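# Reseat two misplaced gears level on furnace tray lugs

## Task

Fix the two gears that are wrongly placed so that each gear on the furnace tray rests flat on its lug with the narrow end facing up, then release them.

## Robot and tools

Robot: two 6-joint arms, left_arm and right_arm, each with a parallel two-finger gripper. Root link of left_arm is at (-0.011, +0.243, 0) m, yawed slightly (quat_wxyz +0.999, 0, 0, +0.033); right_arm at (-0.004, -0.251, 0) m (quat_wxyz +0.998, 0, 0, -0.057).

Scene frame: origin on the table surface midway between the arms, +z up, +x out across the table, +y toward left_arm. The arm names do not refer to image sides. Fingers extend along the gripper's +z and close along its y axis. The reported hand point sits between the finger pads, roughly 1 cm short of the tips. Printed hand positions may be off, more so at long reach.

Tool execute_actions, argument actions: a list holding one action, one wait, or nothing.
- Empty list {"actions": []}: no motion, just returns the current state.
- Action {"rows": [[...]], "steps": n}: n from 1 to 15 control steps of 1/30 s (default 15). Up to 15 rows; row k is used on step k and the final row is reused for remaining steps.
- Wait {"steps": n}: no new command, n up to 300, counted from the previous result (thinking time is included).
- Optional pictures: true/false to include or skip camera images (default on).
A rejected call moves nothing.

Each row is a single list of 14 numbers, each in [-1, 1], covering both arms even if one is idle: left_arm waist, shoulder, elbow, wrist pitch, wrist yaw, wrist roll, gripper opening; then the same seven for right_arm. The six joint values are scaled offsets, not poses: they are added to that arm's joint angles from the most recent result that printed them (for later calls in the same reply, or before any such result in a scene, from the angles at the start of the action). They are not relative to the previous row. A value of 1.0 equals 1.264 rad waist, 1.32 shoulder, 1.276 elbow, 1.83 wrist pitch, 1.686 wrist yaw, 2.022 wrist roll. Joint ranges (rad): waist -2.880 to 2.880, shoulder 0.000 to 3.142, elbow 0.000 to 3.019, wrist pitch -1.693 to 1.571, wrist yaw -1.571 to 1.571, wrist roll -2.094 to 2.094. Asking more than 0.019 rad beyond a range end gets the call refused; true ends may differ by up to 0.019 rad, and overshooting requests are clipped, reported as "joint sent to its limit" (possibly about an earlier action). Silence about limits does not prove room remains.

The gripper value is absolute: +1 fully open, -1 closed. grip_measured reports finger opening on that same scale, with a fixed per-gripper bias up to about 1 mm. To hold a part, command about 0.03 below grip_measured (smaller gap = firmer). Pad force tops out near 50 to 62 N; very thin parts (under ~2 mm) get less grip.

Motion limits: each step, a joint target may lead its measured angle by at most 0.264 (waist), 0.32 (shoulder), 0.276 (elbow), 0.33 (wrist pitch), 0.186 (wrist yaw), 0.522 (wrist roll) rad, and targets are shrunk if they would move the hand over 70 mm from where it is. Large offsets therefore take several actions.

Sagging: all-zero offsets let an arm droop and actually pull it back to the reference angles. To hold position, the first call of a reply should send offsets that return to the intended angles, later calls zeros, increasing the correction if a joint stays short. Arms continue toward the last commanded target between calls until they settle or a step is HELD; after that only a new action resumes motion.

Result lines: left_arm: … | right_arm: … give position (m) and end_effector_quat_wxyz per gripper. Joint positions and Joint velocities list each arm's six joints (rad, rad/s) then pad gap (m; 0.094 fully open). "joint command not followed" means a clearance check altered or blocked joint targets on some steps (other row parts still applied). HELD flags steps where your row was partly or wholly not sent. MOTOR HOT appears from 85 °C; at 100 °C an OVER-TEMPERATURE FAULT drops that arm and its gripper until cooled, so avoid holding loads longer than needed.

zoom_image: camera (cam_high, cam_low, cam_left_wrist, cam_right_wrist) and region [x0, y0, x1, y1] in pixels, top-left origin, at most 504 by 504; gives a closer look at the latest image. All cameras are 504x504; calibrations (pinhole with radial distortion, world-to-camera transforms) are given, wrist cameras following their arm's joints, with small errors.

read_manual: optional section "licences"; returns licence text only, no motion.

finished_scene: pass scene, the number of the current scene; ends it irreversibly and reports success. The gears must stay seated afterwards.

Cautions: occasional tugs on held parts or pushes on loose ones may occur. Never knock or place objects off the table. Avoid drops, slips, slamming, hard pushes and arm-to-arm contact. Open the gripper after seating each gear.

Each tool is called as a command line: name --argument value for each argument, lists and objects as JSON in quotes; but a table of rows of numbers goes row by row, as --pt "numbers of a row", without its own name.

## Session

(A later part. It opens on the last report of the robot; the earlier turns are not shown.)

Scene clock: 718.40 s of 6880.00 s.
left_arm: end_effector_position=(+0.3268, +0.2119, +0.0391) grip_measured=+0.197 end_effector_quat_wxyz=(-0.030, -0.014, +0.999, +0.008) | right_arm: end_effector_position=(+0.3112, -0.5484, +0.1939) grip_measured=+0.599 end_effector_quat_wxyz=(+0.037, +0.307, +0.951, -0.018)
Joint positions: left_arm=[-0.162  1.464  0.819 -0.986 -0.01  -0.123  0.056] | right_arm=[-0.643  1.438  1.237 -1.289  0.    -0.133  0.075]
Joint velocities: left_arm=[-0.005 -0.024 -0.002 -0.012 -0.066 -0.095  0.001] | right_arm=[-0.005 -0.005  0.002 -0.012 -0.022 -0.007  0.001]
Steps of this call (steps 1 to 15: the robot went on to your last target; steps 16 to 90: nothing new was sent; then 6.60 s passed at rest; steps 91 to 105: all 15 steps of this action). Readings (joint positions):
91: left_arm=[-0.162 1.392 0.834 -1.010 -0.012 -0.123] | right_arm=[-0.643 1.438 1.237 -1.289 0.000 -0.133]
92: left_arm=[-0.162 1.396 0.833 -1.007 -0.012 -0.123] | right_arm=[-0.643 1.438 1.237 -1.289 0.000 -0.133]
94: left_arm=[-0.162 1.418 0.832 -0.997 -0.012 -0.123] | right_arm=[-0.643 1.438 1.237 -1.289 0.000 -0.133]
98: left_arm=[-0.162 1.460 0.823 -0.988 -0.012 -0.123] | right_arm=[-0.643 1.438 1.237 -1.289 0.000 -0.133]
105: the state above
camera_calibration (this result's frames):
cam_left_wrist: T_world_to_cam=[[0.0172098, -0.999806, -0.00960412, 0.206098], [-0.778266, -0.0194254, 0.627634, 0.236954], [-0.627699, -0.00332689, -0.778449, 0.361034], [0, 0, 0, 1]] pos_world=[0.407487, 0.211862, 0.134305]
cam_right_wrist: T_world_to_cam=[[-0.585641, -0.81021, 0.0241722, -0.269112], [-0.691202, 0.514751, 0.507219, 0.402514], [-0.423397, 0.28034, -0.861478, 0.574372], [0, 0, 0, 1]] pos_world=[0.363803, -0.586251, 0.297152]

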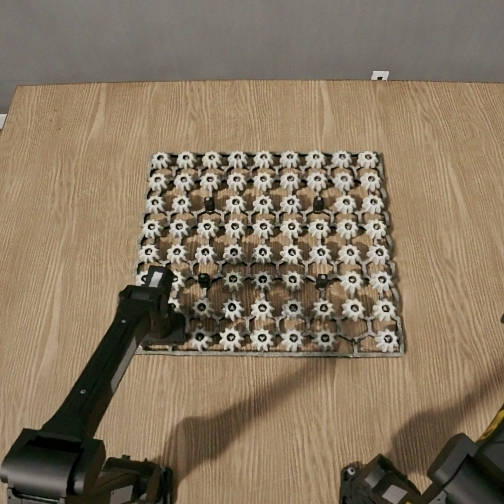

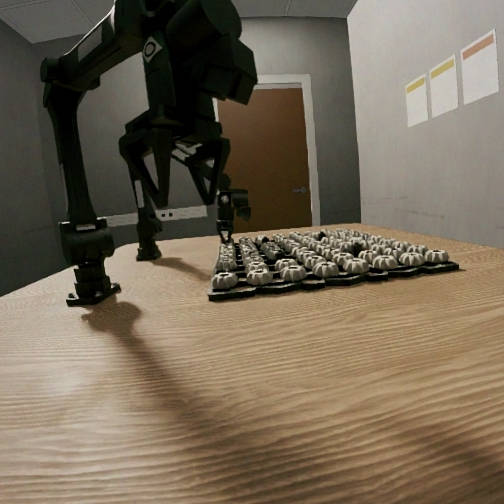

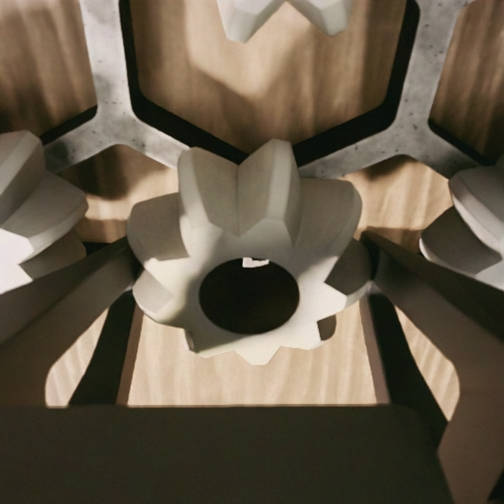

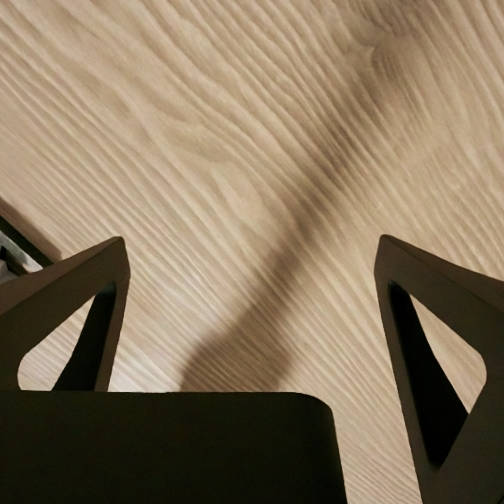

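execute_actions --actions '[{"rows":[[0,0,0.03,0.018,0,0,0.13,0,0,0,0,0,0,0.6],[0,0,0.03,0.018,0,0,0.13,0,0,0,0,0,0,0.6],[0,0,0.03,0.018,0,0,0.13,0,0,0,0,0,0,0.6],[0,0,0.03,0.018,0,0,0.13,0,0,0,0,0,0,0.6],[0,0,0.03,0.018,0,0,0.13,0,0,0,0,0,0,0.6],[0,0,0.008,0.018,0,0,0.13,0,0,0,0,0,0,0.6]]}]'

Scene clock: 723.57 s of 6880.00 s.
left_arm: end_effector_position=(+0.3299, +0.2116, +0.0381) grip_measured=+0.197 end_effector_quat_wxyz=(-0.023, -0.014, +1.000, +0.008) | right_arm: end_effector_position=(+0.3112, -0.5484, +0.1939) grip_measured=+0.599 end_effector_quat_wxyz=(+0.037, +0.307, +0.951, -0.018)
Joint positions: left_arm=[-0.162  1.465  0.817 -0.97  -0.01  -0.123  0.056] | right_arm=[-0.643  1.438  1.237 -1.289  0.    -0.133  0.075]
Joint velocities: left_arm=[ 0.005 -0.015 -0.007 -0.002  0.007 -0.051 -0.   ] | right_arm=[ 0.005 -0.005  0.007 -0.007 -0.007 -0.037 -0.   ]
Steps of this call (steps 1 to 15: the robot went on to your last target; steps 16 to 90: nothing new was sent; then 1.67 s passed at rest; steps 91 to 105: all 15 steps of this action). Readings (joint positions):
91: left_arm=[-0.162 1.464 0.819 -0.983 -0.010 -0.123] | right_arm=[-0.643 1.438 1.237 -1.289 0.000 -0.133]
92: left_arm=[-0.162 1.465 0.819 -0.977 -0.010 -0.123] | right_arm=[-0.643 1.438 1.237 -1.289 0.000 -0.133]
94: left_arm=[-0.162 1.465 0.819 -0.972 -0.010 -0.123] | right_arm=[-0.643 1.438 1.237 -1.289 0.000 -0.133]
98: left_arm=[-0.162 1.465 0.817 -0.970 -0.010 -0.123] | right_arm=[-0.643 1.438 1.237 -1.289 0.000 -0.133]
105: the state above
camera_calibration (this result's frames):
cam_left_wrist: T_world_to_cam=[[0.0173336, -0.999818, -0.00801961, 0.205637], [-0.787008, -0.0185905, 0.616663, 0.243153], [-0.6167, -0.00437749, -0.787186, 0.359125], [0, 0, 0, 1]] pos_world=[0.409271, 0.211692, 0.134404]
cam_right_wrist: T_world_to_cam=[[-0.585641, -0.81021, 0.0241722, -0.269112], [-0.691202, 0.514751, 0.507219, 0.402514], [-0.423397, 0.28034, -0.861478, 0.574372], [0, 0, 0, 1]] pos_world=[0.363803, -0.586251, 0.297152]

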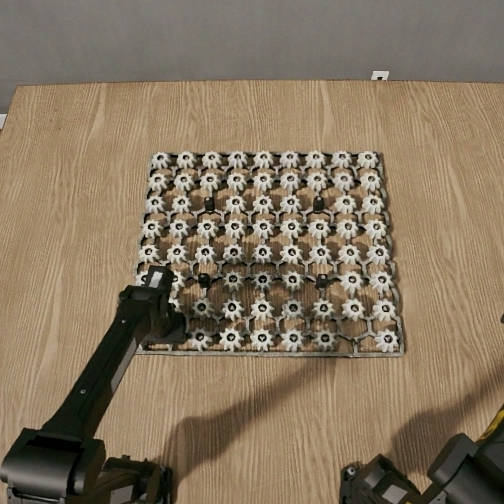

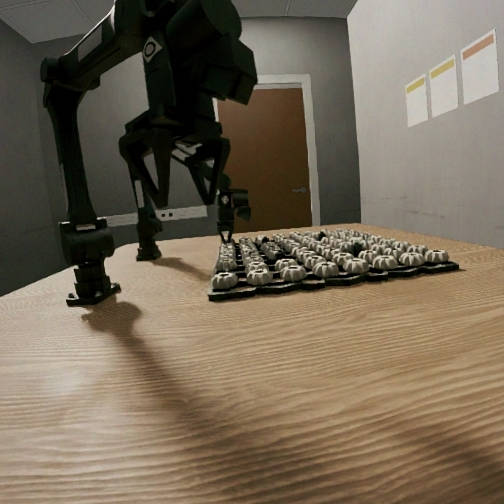

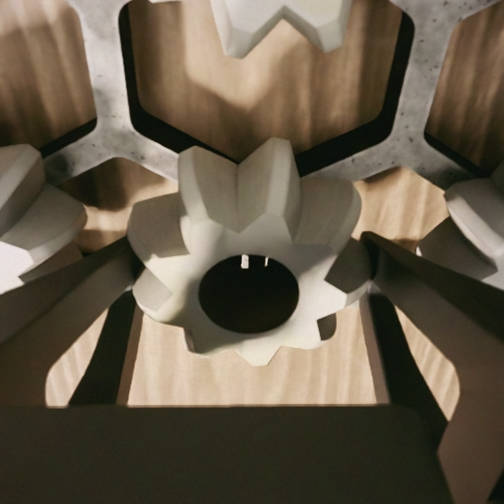

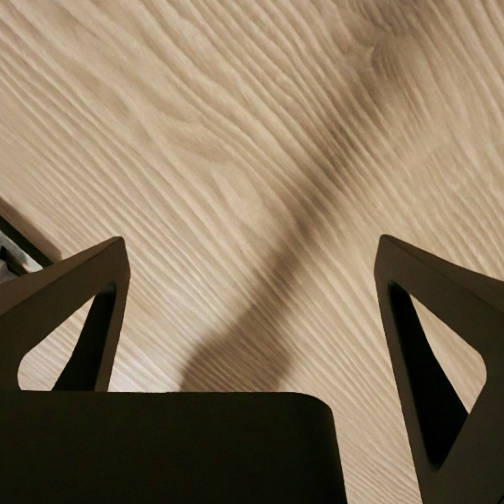

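execute_actions --actions '[{"rows":[[0,0.02,0,0.008,0,0,0.13,0,0,0,0,0,0,0.6]],"steps":15}]'

Scene clock: 735.33 s of 6880.00 s.
left_arm: end_effector_position=(+0.3270, +0.2110, +0.0274) grip_measured=+0.197 end_effector_quat_wxyz=(-0.035, -0.014, +0.999, +0.007) | right_arm: end_effector_position=(+0.3112, -0.5484, +0.1939) grip_measured=+0.599 end_effector_quat_wxyz=(+0.037, +0.307, +0.951, -0.018)
Joint positions: left_arm=[-0.162  1.493  0.811 -0.96  -0.005 -0.123  0.056] | right_arm=[-0.643  1.438  1.237 -1.289  0.    -0.133  0.075]
Joint velocities: left_arm=[ 0.015 -0.005  0.002 -0.017 -0.007  0.066 -0.   ] | right_arm=[-0.015 -0.015 -0.007  0.002 -0.007 -0.007 -0.   ]
Steps of this call (steps 1 to 15: the robot went on to your last target; steps 16 to 90: nothing new was sent; then 8.27 s passed at rest; steps 91 to 105: all 15 steps of this action). Readings (joint positions):
91: left_arm=[-0.162 1.466 0.816 -0.969 -0.010 -0.123] | right_arm=[-0.643 1.438 1.237 -1.289 0.000 -0.133]
92: left_arm=[-0.162 1.469 0.815 -0.968 -0.010 -0.123] | right_arm=[-0.643 1.438 1.237 -1.289 0.000 -0.133]
94: left_arm=[-0.162 1.481 0.813 -0.965 -0.009 -0.123] | right_arm=[-0.643 1.438 1.237 -1.289 0.000 -0.133]
98: left_arm=[-0.162 1.493 0.811 -0.960 -0.005 -0.123] | right_arm=[-0.643 1.438 1.237 -1.289 0.000 -0.133]
105: the state above
camera_calibration (this result's frames):
cam_left_wrist: T_world_to_cam=[[0.0174595, -0.999831, -0.0057583, 0.204929], [-0.771967, -0.0171401, 0.635431, 0.241658], [-0.635423, -0.00664909, -0.772136, 0.355074], [0, 0, 0, 1]] pos_world=[0.408596, 0.211397, 0.121788]
cam_right_wrist: T_world_to_cam=[[-0.585641, -0.81021, 0.0241722, -0.269112], [-0.691202, 0.514751, 0.507219, 0.402514], [-0.423397, 0.28034, -0.861478, 0.574372], [0, 0, 0, 1]] pos_world=[0.363803, -0.586251, 0.297152]

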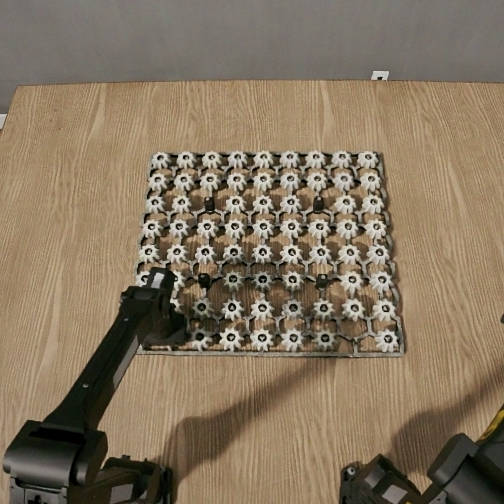

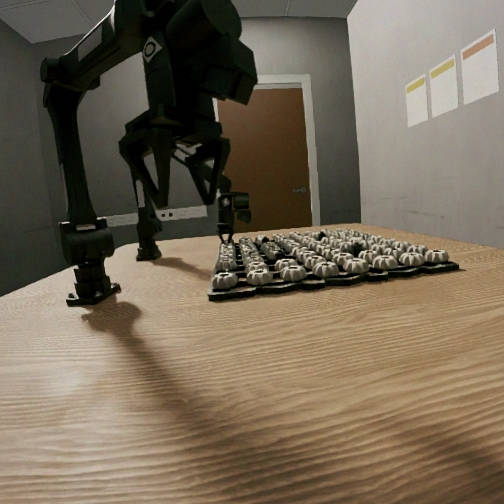

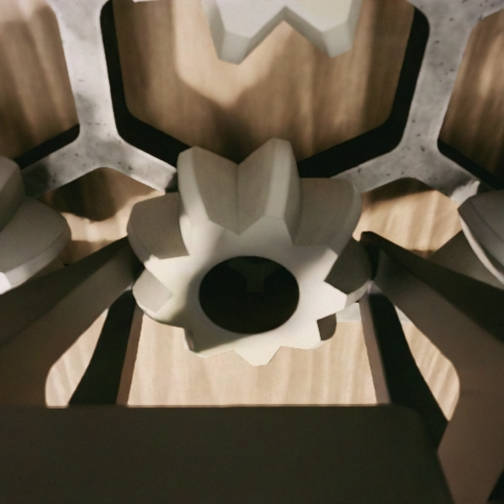

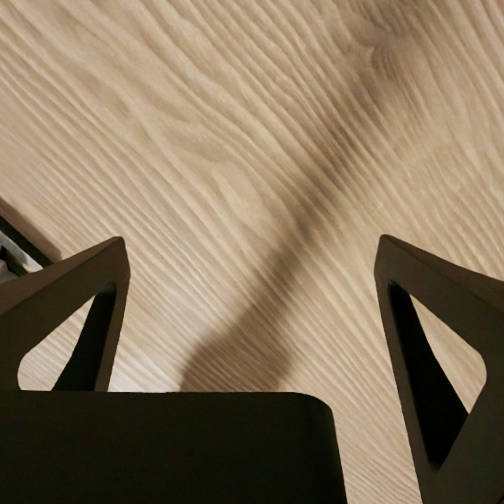

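Lug visible in the hole. Descend a little more.

execute_actions --actions '[{"rows":[[0,0.012,0.004,0.008,0,0,0.13,0,0,0,0,0,0,0.6]],"steps":15}]'

Scene clock: 738.80 s of 6880.00 s.
left_arm: end_effector_position=(+0.3271, +0.2107, +0.0245) grip_measured=+0.197 end_effector_quat_wxyz=(-0.037, -0.014, +0.999, +0.006) | right_arm: end_effector_position=(+0.3112, -0.5484, +0.1939) grip_measured=+0.599 end_effector_quat_wxyz=(+0.037, +0.307, +0.951, -0.018)
Joint positions: left_arm=[-0.162  1.502  0.811 -0.955 -0.004 -0.123  0.056] | right_arm=[-0.643  1.438  1.237 -1.289  0.    -0.133  0.075]
Joint velocities: left_arm=[ 0.005 -0.005  0.012 -0.007  0.007 -0.051 -0.001] | right_arm=[-0.005 -0.005 -0.007 -0.027 -0.022  0.066  0.   ]
Steps of this call (steps 1 to 15: the robot went on to your last target; steps 16 to 89: nothing new was sent; steps 90 to 104: all 15 steps of this action). Readings (joint positions):
90: left_arm=[-0.162 1.494 0.811 -0.959 -0.005 -0.123] | right_arm=[-0.643 1.438 1.237 -1.289 0.000 -0.133]
91: left_arm=[-0.162 1.496 0.811 -0.957 -0.005 -0.123] | right_arm=[-0.643 1.438 1.237 -1.289 0.000 -0.133]
93: left_arm=[-0.162 1.502 0.811 -0.955 -0.004 -0.123] | right_arm=[-0.643 1.438 1.237 -1.289 0.000 -0.133]
97: left_arm=[-0.162 1.502 0.811 -0.955 -0.004 -0.123] | right_arm=[-0.643 1.438 1.237 -1.289 0.000 -0.133]
104: the state above
camera_calibration (this result's frames):
cam_left_wrist: T_world_to_cam=[[0.0175477, -0.999835, -0.00471815, 0.204585], [-0.769212, -0.0165145, 0.63878, 0.242501], [-0.638753, -0.00757986, -0.769375, 0.354042], [0, 0, 0, 1]] pos_world=[0.40909, 0.21124, 0.118451]
cam_right_wrist: T_world_to_cam=[[-0.585641, -0.81021, 0.0241722, -0.269112], [-0.691202, 0.514751, 0.507219, 0.402514], [-0.423397, 0.28034, -0.861478, 0.574372], [0, 0, 0, 1]] pos_world=[0.363803, -0.586251, 0.297152]

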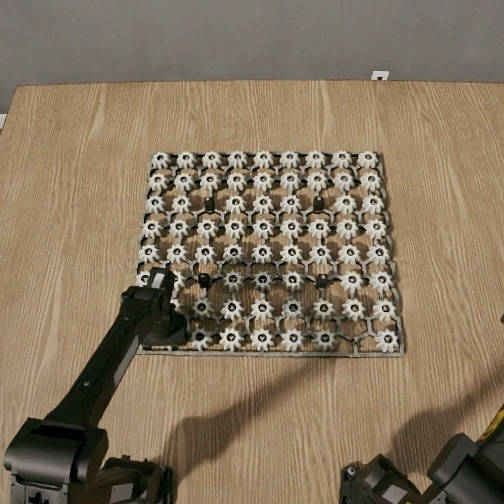

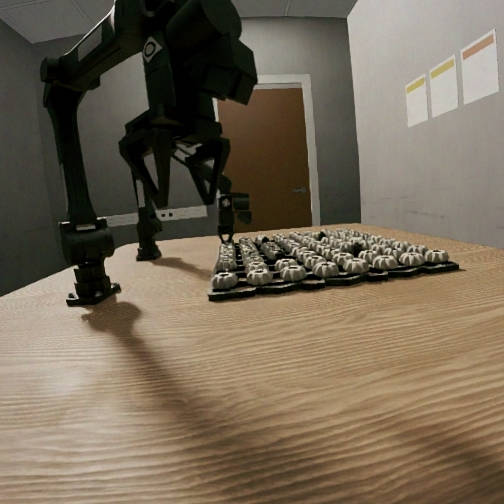

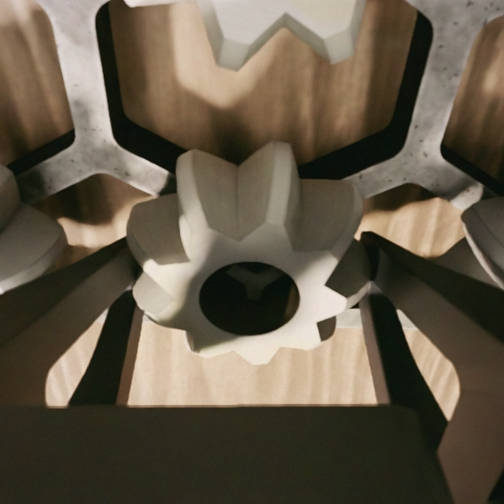

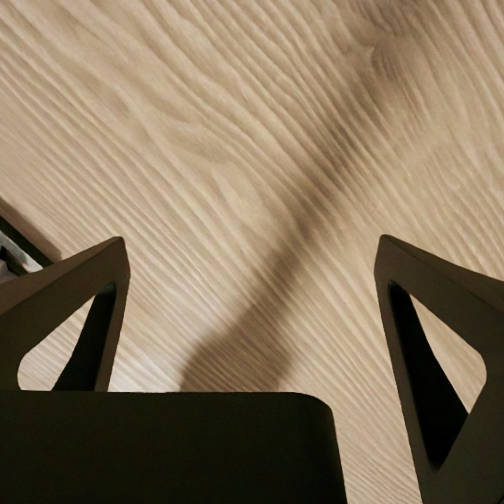

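execute_actions --actions '[{"rows":[[0,0.012,0.004,0.006,0,0,0.13,0,0,0,0,0,0,0.6]],"steps":15}]'

Scene clock: 740.97 s of 6880.00 s.
left_arm: end_effector_position=(+0.3271, +0.2107, +0.0245) grip_measured=+0.197 end_effector_quat_wxyz=(-0.037, -0.014, +0.999, +0.006) | right_arm: end_effector_position=(+0.3112, -0.5484, +0.1939) grip_measured=+0.599 end_effector_quat_wxyz=(+0.037, +0.307, +0.951, -0.018)
Joint positions: left_arm=[-0.162  1.502  0.811 -0.955 -0.004 -0.123  0.056] | right_arm=[-0.643  1.438  1.237 -1.289  0.    -0.133  0.075]
Joint velocities: left_arm=[-0.024 -0.005  0.002  0.002  0.037  0.022  0.   ] | right_arm=[ 0.005  0.005  0.007 -0.017 -0.066 -0.051 -0.001]
Steps of this call (steps 1 to 15: the robot went on to your last target; steps 16 to 50: nothing new was sent; steps 51 to 65: all 15 steps of this action). Readings (joint positions):
51: left_arm=[-0.162 1.502 0.811 -0.955 -0.004 -0.123] | right_arm=[-0.643 1.438 1.237 -1.289 0.000 -0.133]
52: left_arm=[-0.162 1.502 0.811 -0.955 -0.004 -0.123] | right_arm=[-0.643 1.438 1.237 -1.289 0.000 -0.133]
54: left_arm=[-0.162 1.502 0.811 -0.955 -0.004 -0.123] | right_arm=[-0.643 1.438 1.237 -1.289 0.000 -0.133]
58: left_arm=[-0.162 1.502 0.811 -0.955 -0.004 -0.123] | right_arm=[-0.643 1.438 1.237 -1.289 0.000 -0.133]
65: the state above
camera_calibration (this result's frames):
cam_left_wrist: T_world_to_cam=[[0.0175477, -0.999835, -0.00471815, 0.204585], [-0.769212, -0.0165145, 0.63878, 0.242501], [-0.638753, -0.00757986, -0.769375, 0.354042], [0, 0, 0, 1]] pos_world=[0.40909, 0.21124, 0.118451]
cam_right_wrist: T_world_to_cam=[[-0.585641, -0.81021, 0.0241722, -0.269112], [-0.691202, 0.514751, 0.507219, 0.402514], [-0.423397, 0.28034, -0.861478, 0.574372], [0, 0, 0, 1]] pos_world=[0.363803, -0.586251, 0.297152]

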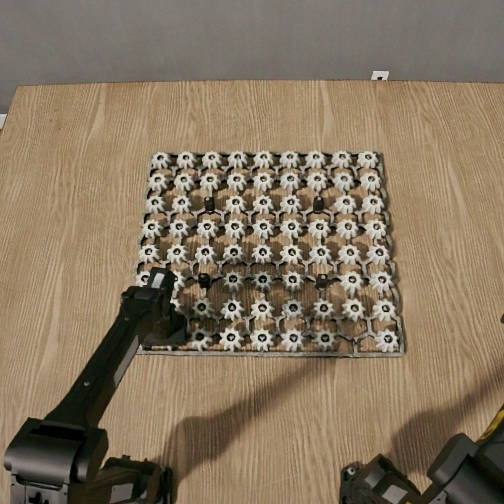

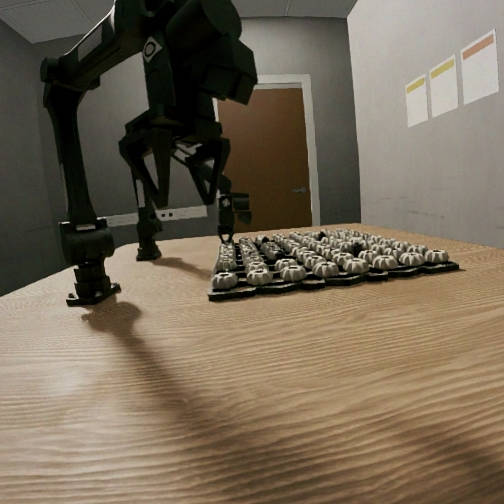

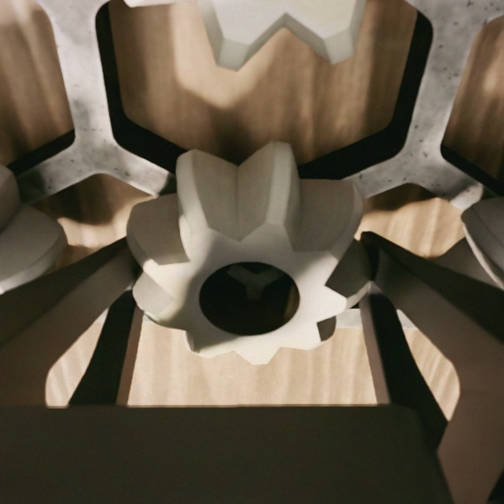

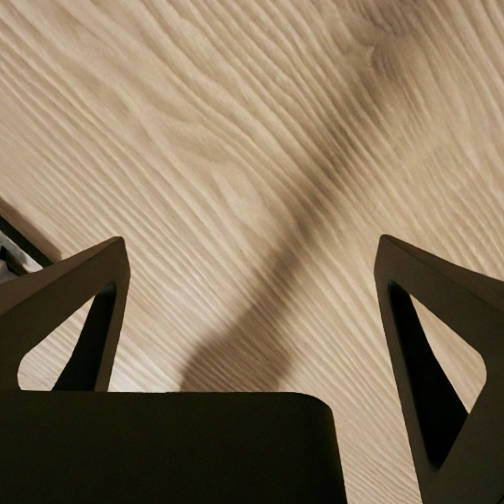

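execute_actions --actions '[{"rows":[[0,0,0,0,0,0,0.19,0,0,0,0,0,0,0.6],[0,0,0,0,0,0,0.19,0,0,0,0,0,0,0.6],[0,0,0,0,0,0,0.19,0,0,0,0,0,0,0.6],[0,0,0,0,0,0,0.22,0,0,0,0,0,0,0.6],[0,0,0,0,0,0,0.22,0,0,0,0,0,0,0.6],[0,0,0,0,0,0,0.25,0,0,0,0,0,0,0.6],[0,0,0,0,0,0,0.25,0,0,0,0,0,0,0.6],[0,0,0,0,0,0,0.4,0,0,0,0,0,0,0.6]],"steps":15}]'

execute_actions --actions '[{"rows":[[0,-0.12,0,-0.05,0,0,0.4,0,0,0,0,0,0,0.6]],"steps":15}]'

Scene clock: 746.97 s of 6880.00 s.
left_arm: end_effector_position=(+0.3265, +0.2107, +0.0241) grip_measured=+0.397 end_effector_quat_wxyz=(-0.038, -0.014, +0.999, +0.006) | right_arm: end_effector_position=(+0.3112, -0.5484, +0.1939) grip_measured=+0.599 end_effector_quat_wxyz=(+0.037, +0.307, +0.951, -0.018)
Joint positions: left_arm=[-0.162  1.502  0.81  -0.955 -0.004 -0.123  0.066] | right_arm=[-0.643  1.438  1.237 -1.289  0.    -0.133  0.075]
Joint velocities: left_arm=[ 0.024  0.005  0.007  0.002 -0.037  0.037 -0.   ] | right_arm=[ 0.005 -0.005 -0.002 -0.007  0.022  0.022  0.001]
Steps of this call (steps 1 to 15: the robot went on to your last target; steps 16 to 90: nothing new was sent; then 2.50 s passed at rest; steps 91 to 105: all 15 steps of this action). Readings (joint positions):
91: left_arm=[-0.162 1.502 0.811 -0.955 -0.004 -0.123] | right_arm=[-0.643 1.438 1.237 -1.289 0.000 -0.133]
92: left_arm=[-0.162 1.502 0.811 -0.955 -0.004 -0.123] | right_arm=[-0.643 1.438 1.237 -1.289 0.000 -0.133]
94: left_arm=[-0.162 1.502 0.811 -0.955 -0.004 -0.123] | right_arm=[-0.643 1.438 1.237 -1.289 0.000 -0.133]
98: left_arm=[-0.162 1.502 0.810 -0.955 -0.004 -0.123] | right_arm=[-0.643 1.438 1.237 -1.289 0.000 -0.133]
105: the state above
camera_calibration (this result's frames):
cam_left_wrist: T_world_to_cam=[[0.017571, -0.999836, -0.00446898, 0.204568], [-0.76846, -0.0163641, 0.639689, 0.24197], [-0.639657, -0.00780574, -0.768621, 0.353764], [0, 0, 0, 1]] pos_world=[0.408637, 0.211255, 0.118039]
cam_right_wrist: T_world_to_cam=[[-0.585641, -0.81021, 0.0241722, -0.269112], [-0.691202, 0.514751, 0.507219, 0.402514], [-0.423397, 0.28034, -0.861478, 0.574372], [0, 0, 0, 1]] pos_world=[0.363803, -0.586251, 0.297152]

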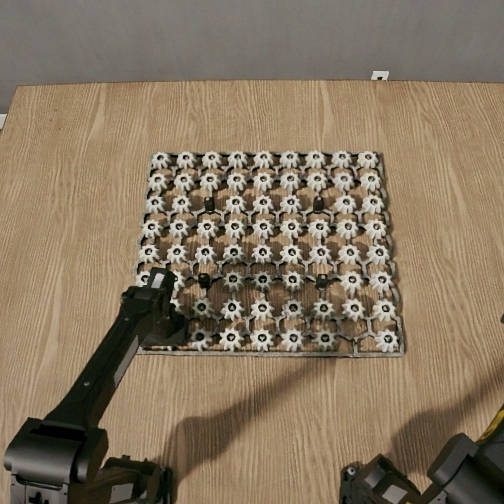

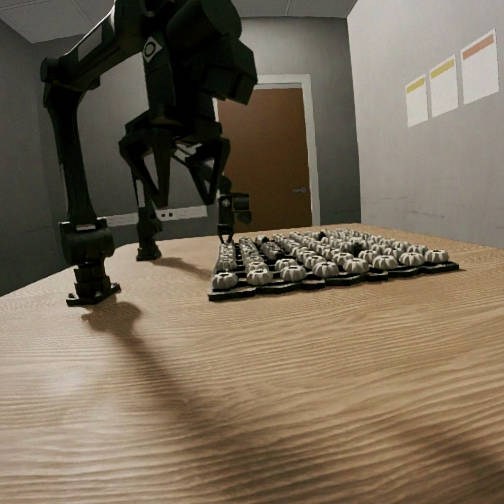

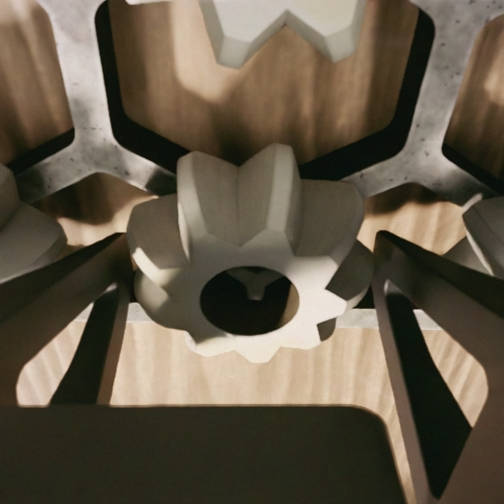

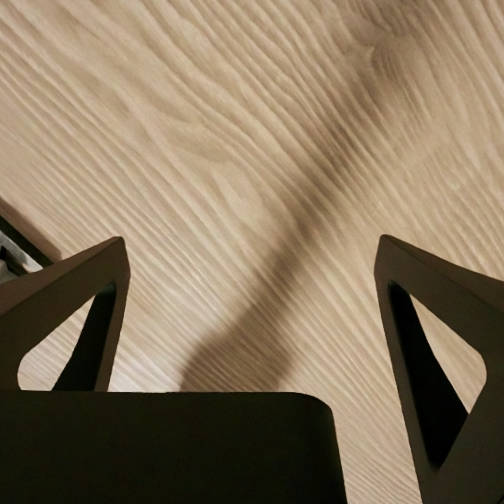

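Scene clock: 747.47 s of 6880.00 s.
left_arm: end_effector_position=(+0.3140, +0.2119, +0.0731) grip_measured=+0.397 end_effector_quat_wxyz=(-0.002, -0.014, +1.000, +0.002) | right_arm: end_effector_position=(+0.3112, -0.5484, +0.1939) grip_measured=+0.599 end_effector_quat_wxyz=(+0.037, +0.307, +0.951, -0.018)
Joint positions: left_arm=[-0.162  1.336  0.798 -1.038 -0.004 -0.123  0.066] | right_arm=[-0.643  1.438  1.237 -1.289  0.    -0.133  0.075]
Joint velocities: left_arm=[ 0.005  0.024 -0.007 -0.002 -0.007 -0.037  0.   ] | right_arm=[-0.005 -0.005 -0.012  0.007  0.007  0.037  0.001]
Steps of this call (steps 1 to 15: all 15 steps of this action). Readings (joint positions):
1: left_arm=[-0.162 1.494 0.810 -0.967 -0.004 -0.123] | right_arm=[-0.643 1.438 1.237 -1.289 0.000 -0.133]
2: left_arm=[-0.162 1.474 0.806 -0.990 -0.004 -0.123] | right_arm=[-0.643 1.438 1.237 -1.289 0.000 -0.133]
4: left_arm=[-0.162 1.410 0.798 -1.024 -0.004 -0.123] | right_arm=[-0.643 1.438 1.237 -1.289 0.000 -0.133]
8: left_arm=[-0.162 1.328 0.798 -1.036 -0.004 -0.123] | right_arm=[-0.643 1.438 1.237 -1.289 0.000 -0.133]
15: the state above
camera_calibration (this result's frames):
cam_left_wrist: T_world_to_cam=[[0.0176045, -0.999839, 0.00352212, 0.205605], [-0.811693, -0.0122346, 0.583956, 0.217854], [-0.583819, -0.0131391, -0.811777, 0.370165], [0, 0, 0, 1]] pos_world=[0.389321, 0.2131, 0.17255]
cam_right_wrist: T_world_to_cam=[[-0.585641, -0.81021, 0.0241722, -0.269112], [-0.691202, 0.514751, 0.507219, 0.402514], [-0.423397, 0.28034, -0.861478, 0.574372], [0, 0, 0, 1]] pos_world=[0.363803, -0.586251, 0.297152]

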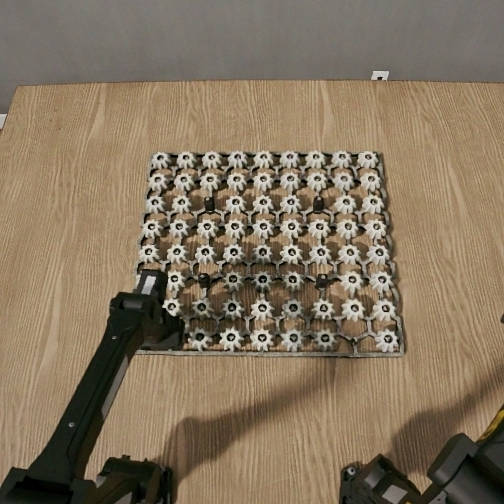

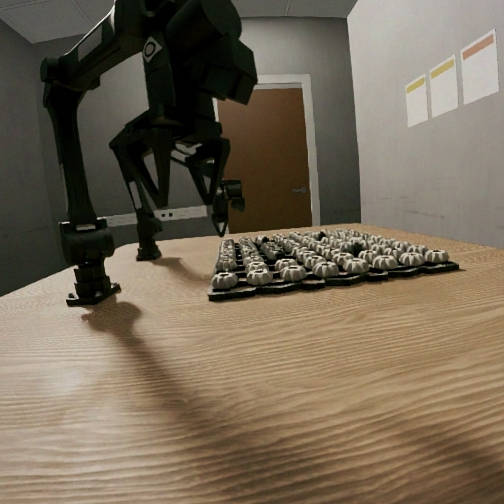

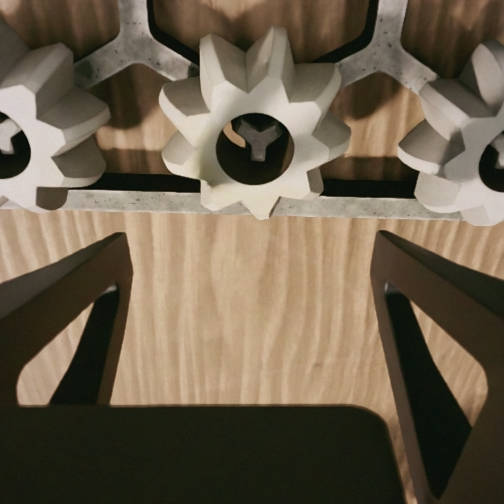

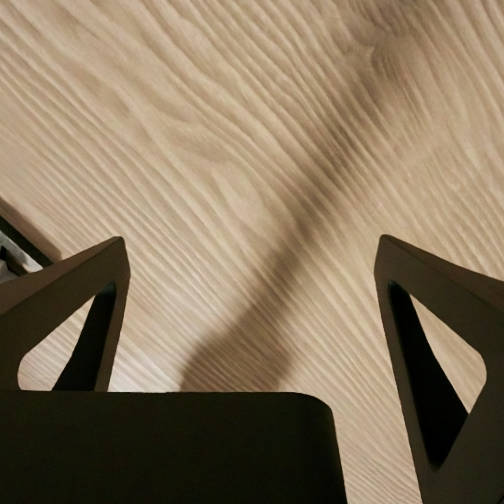

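Seated on its lug, matching neighbours.

finished_scene --scene 2

The scene is finished: the task was done.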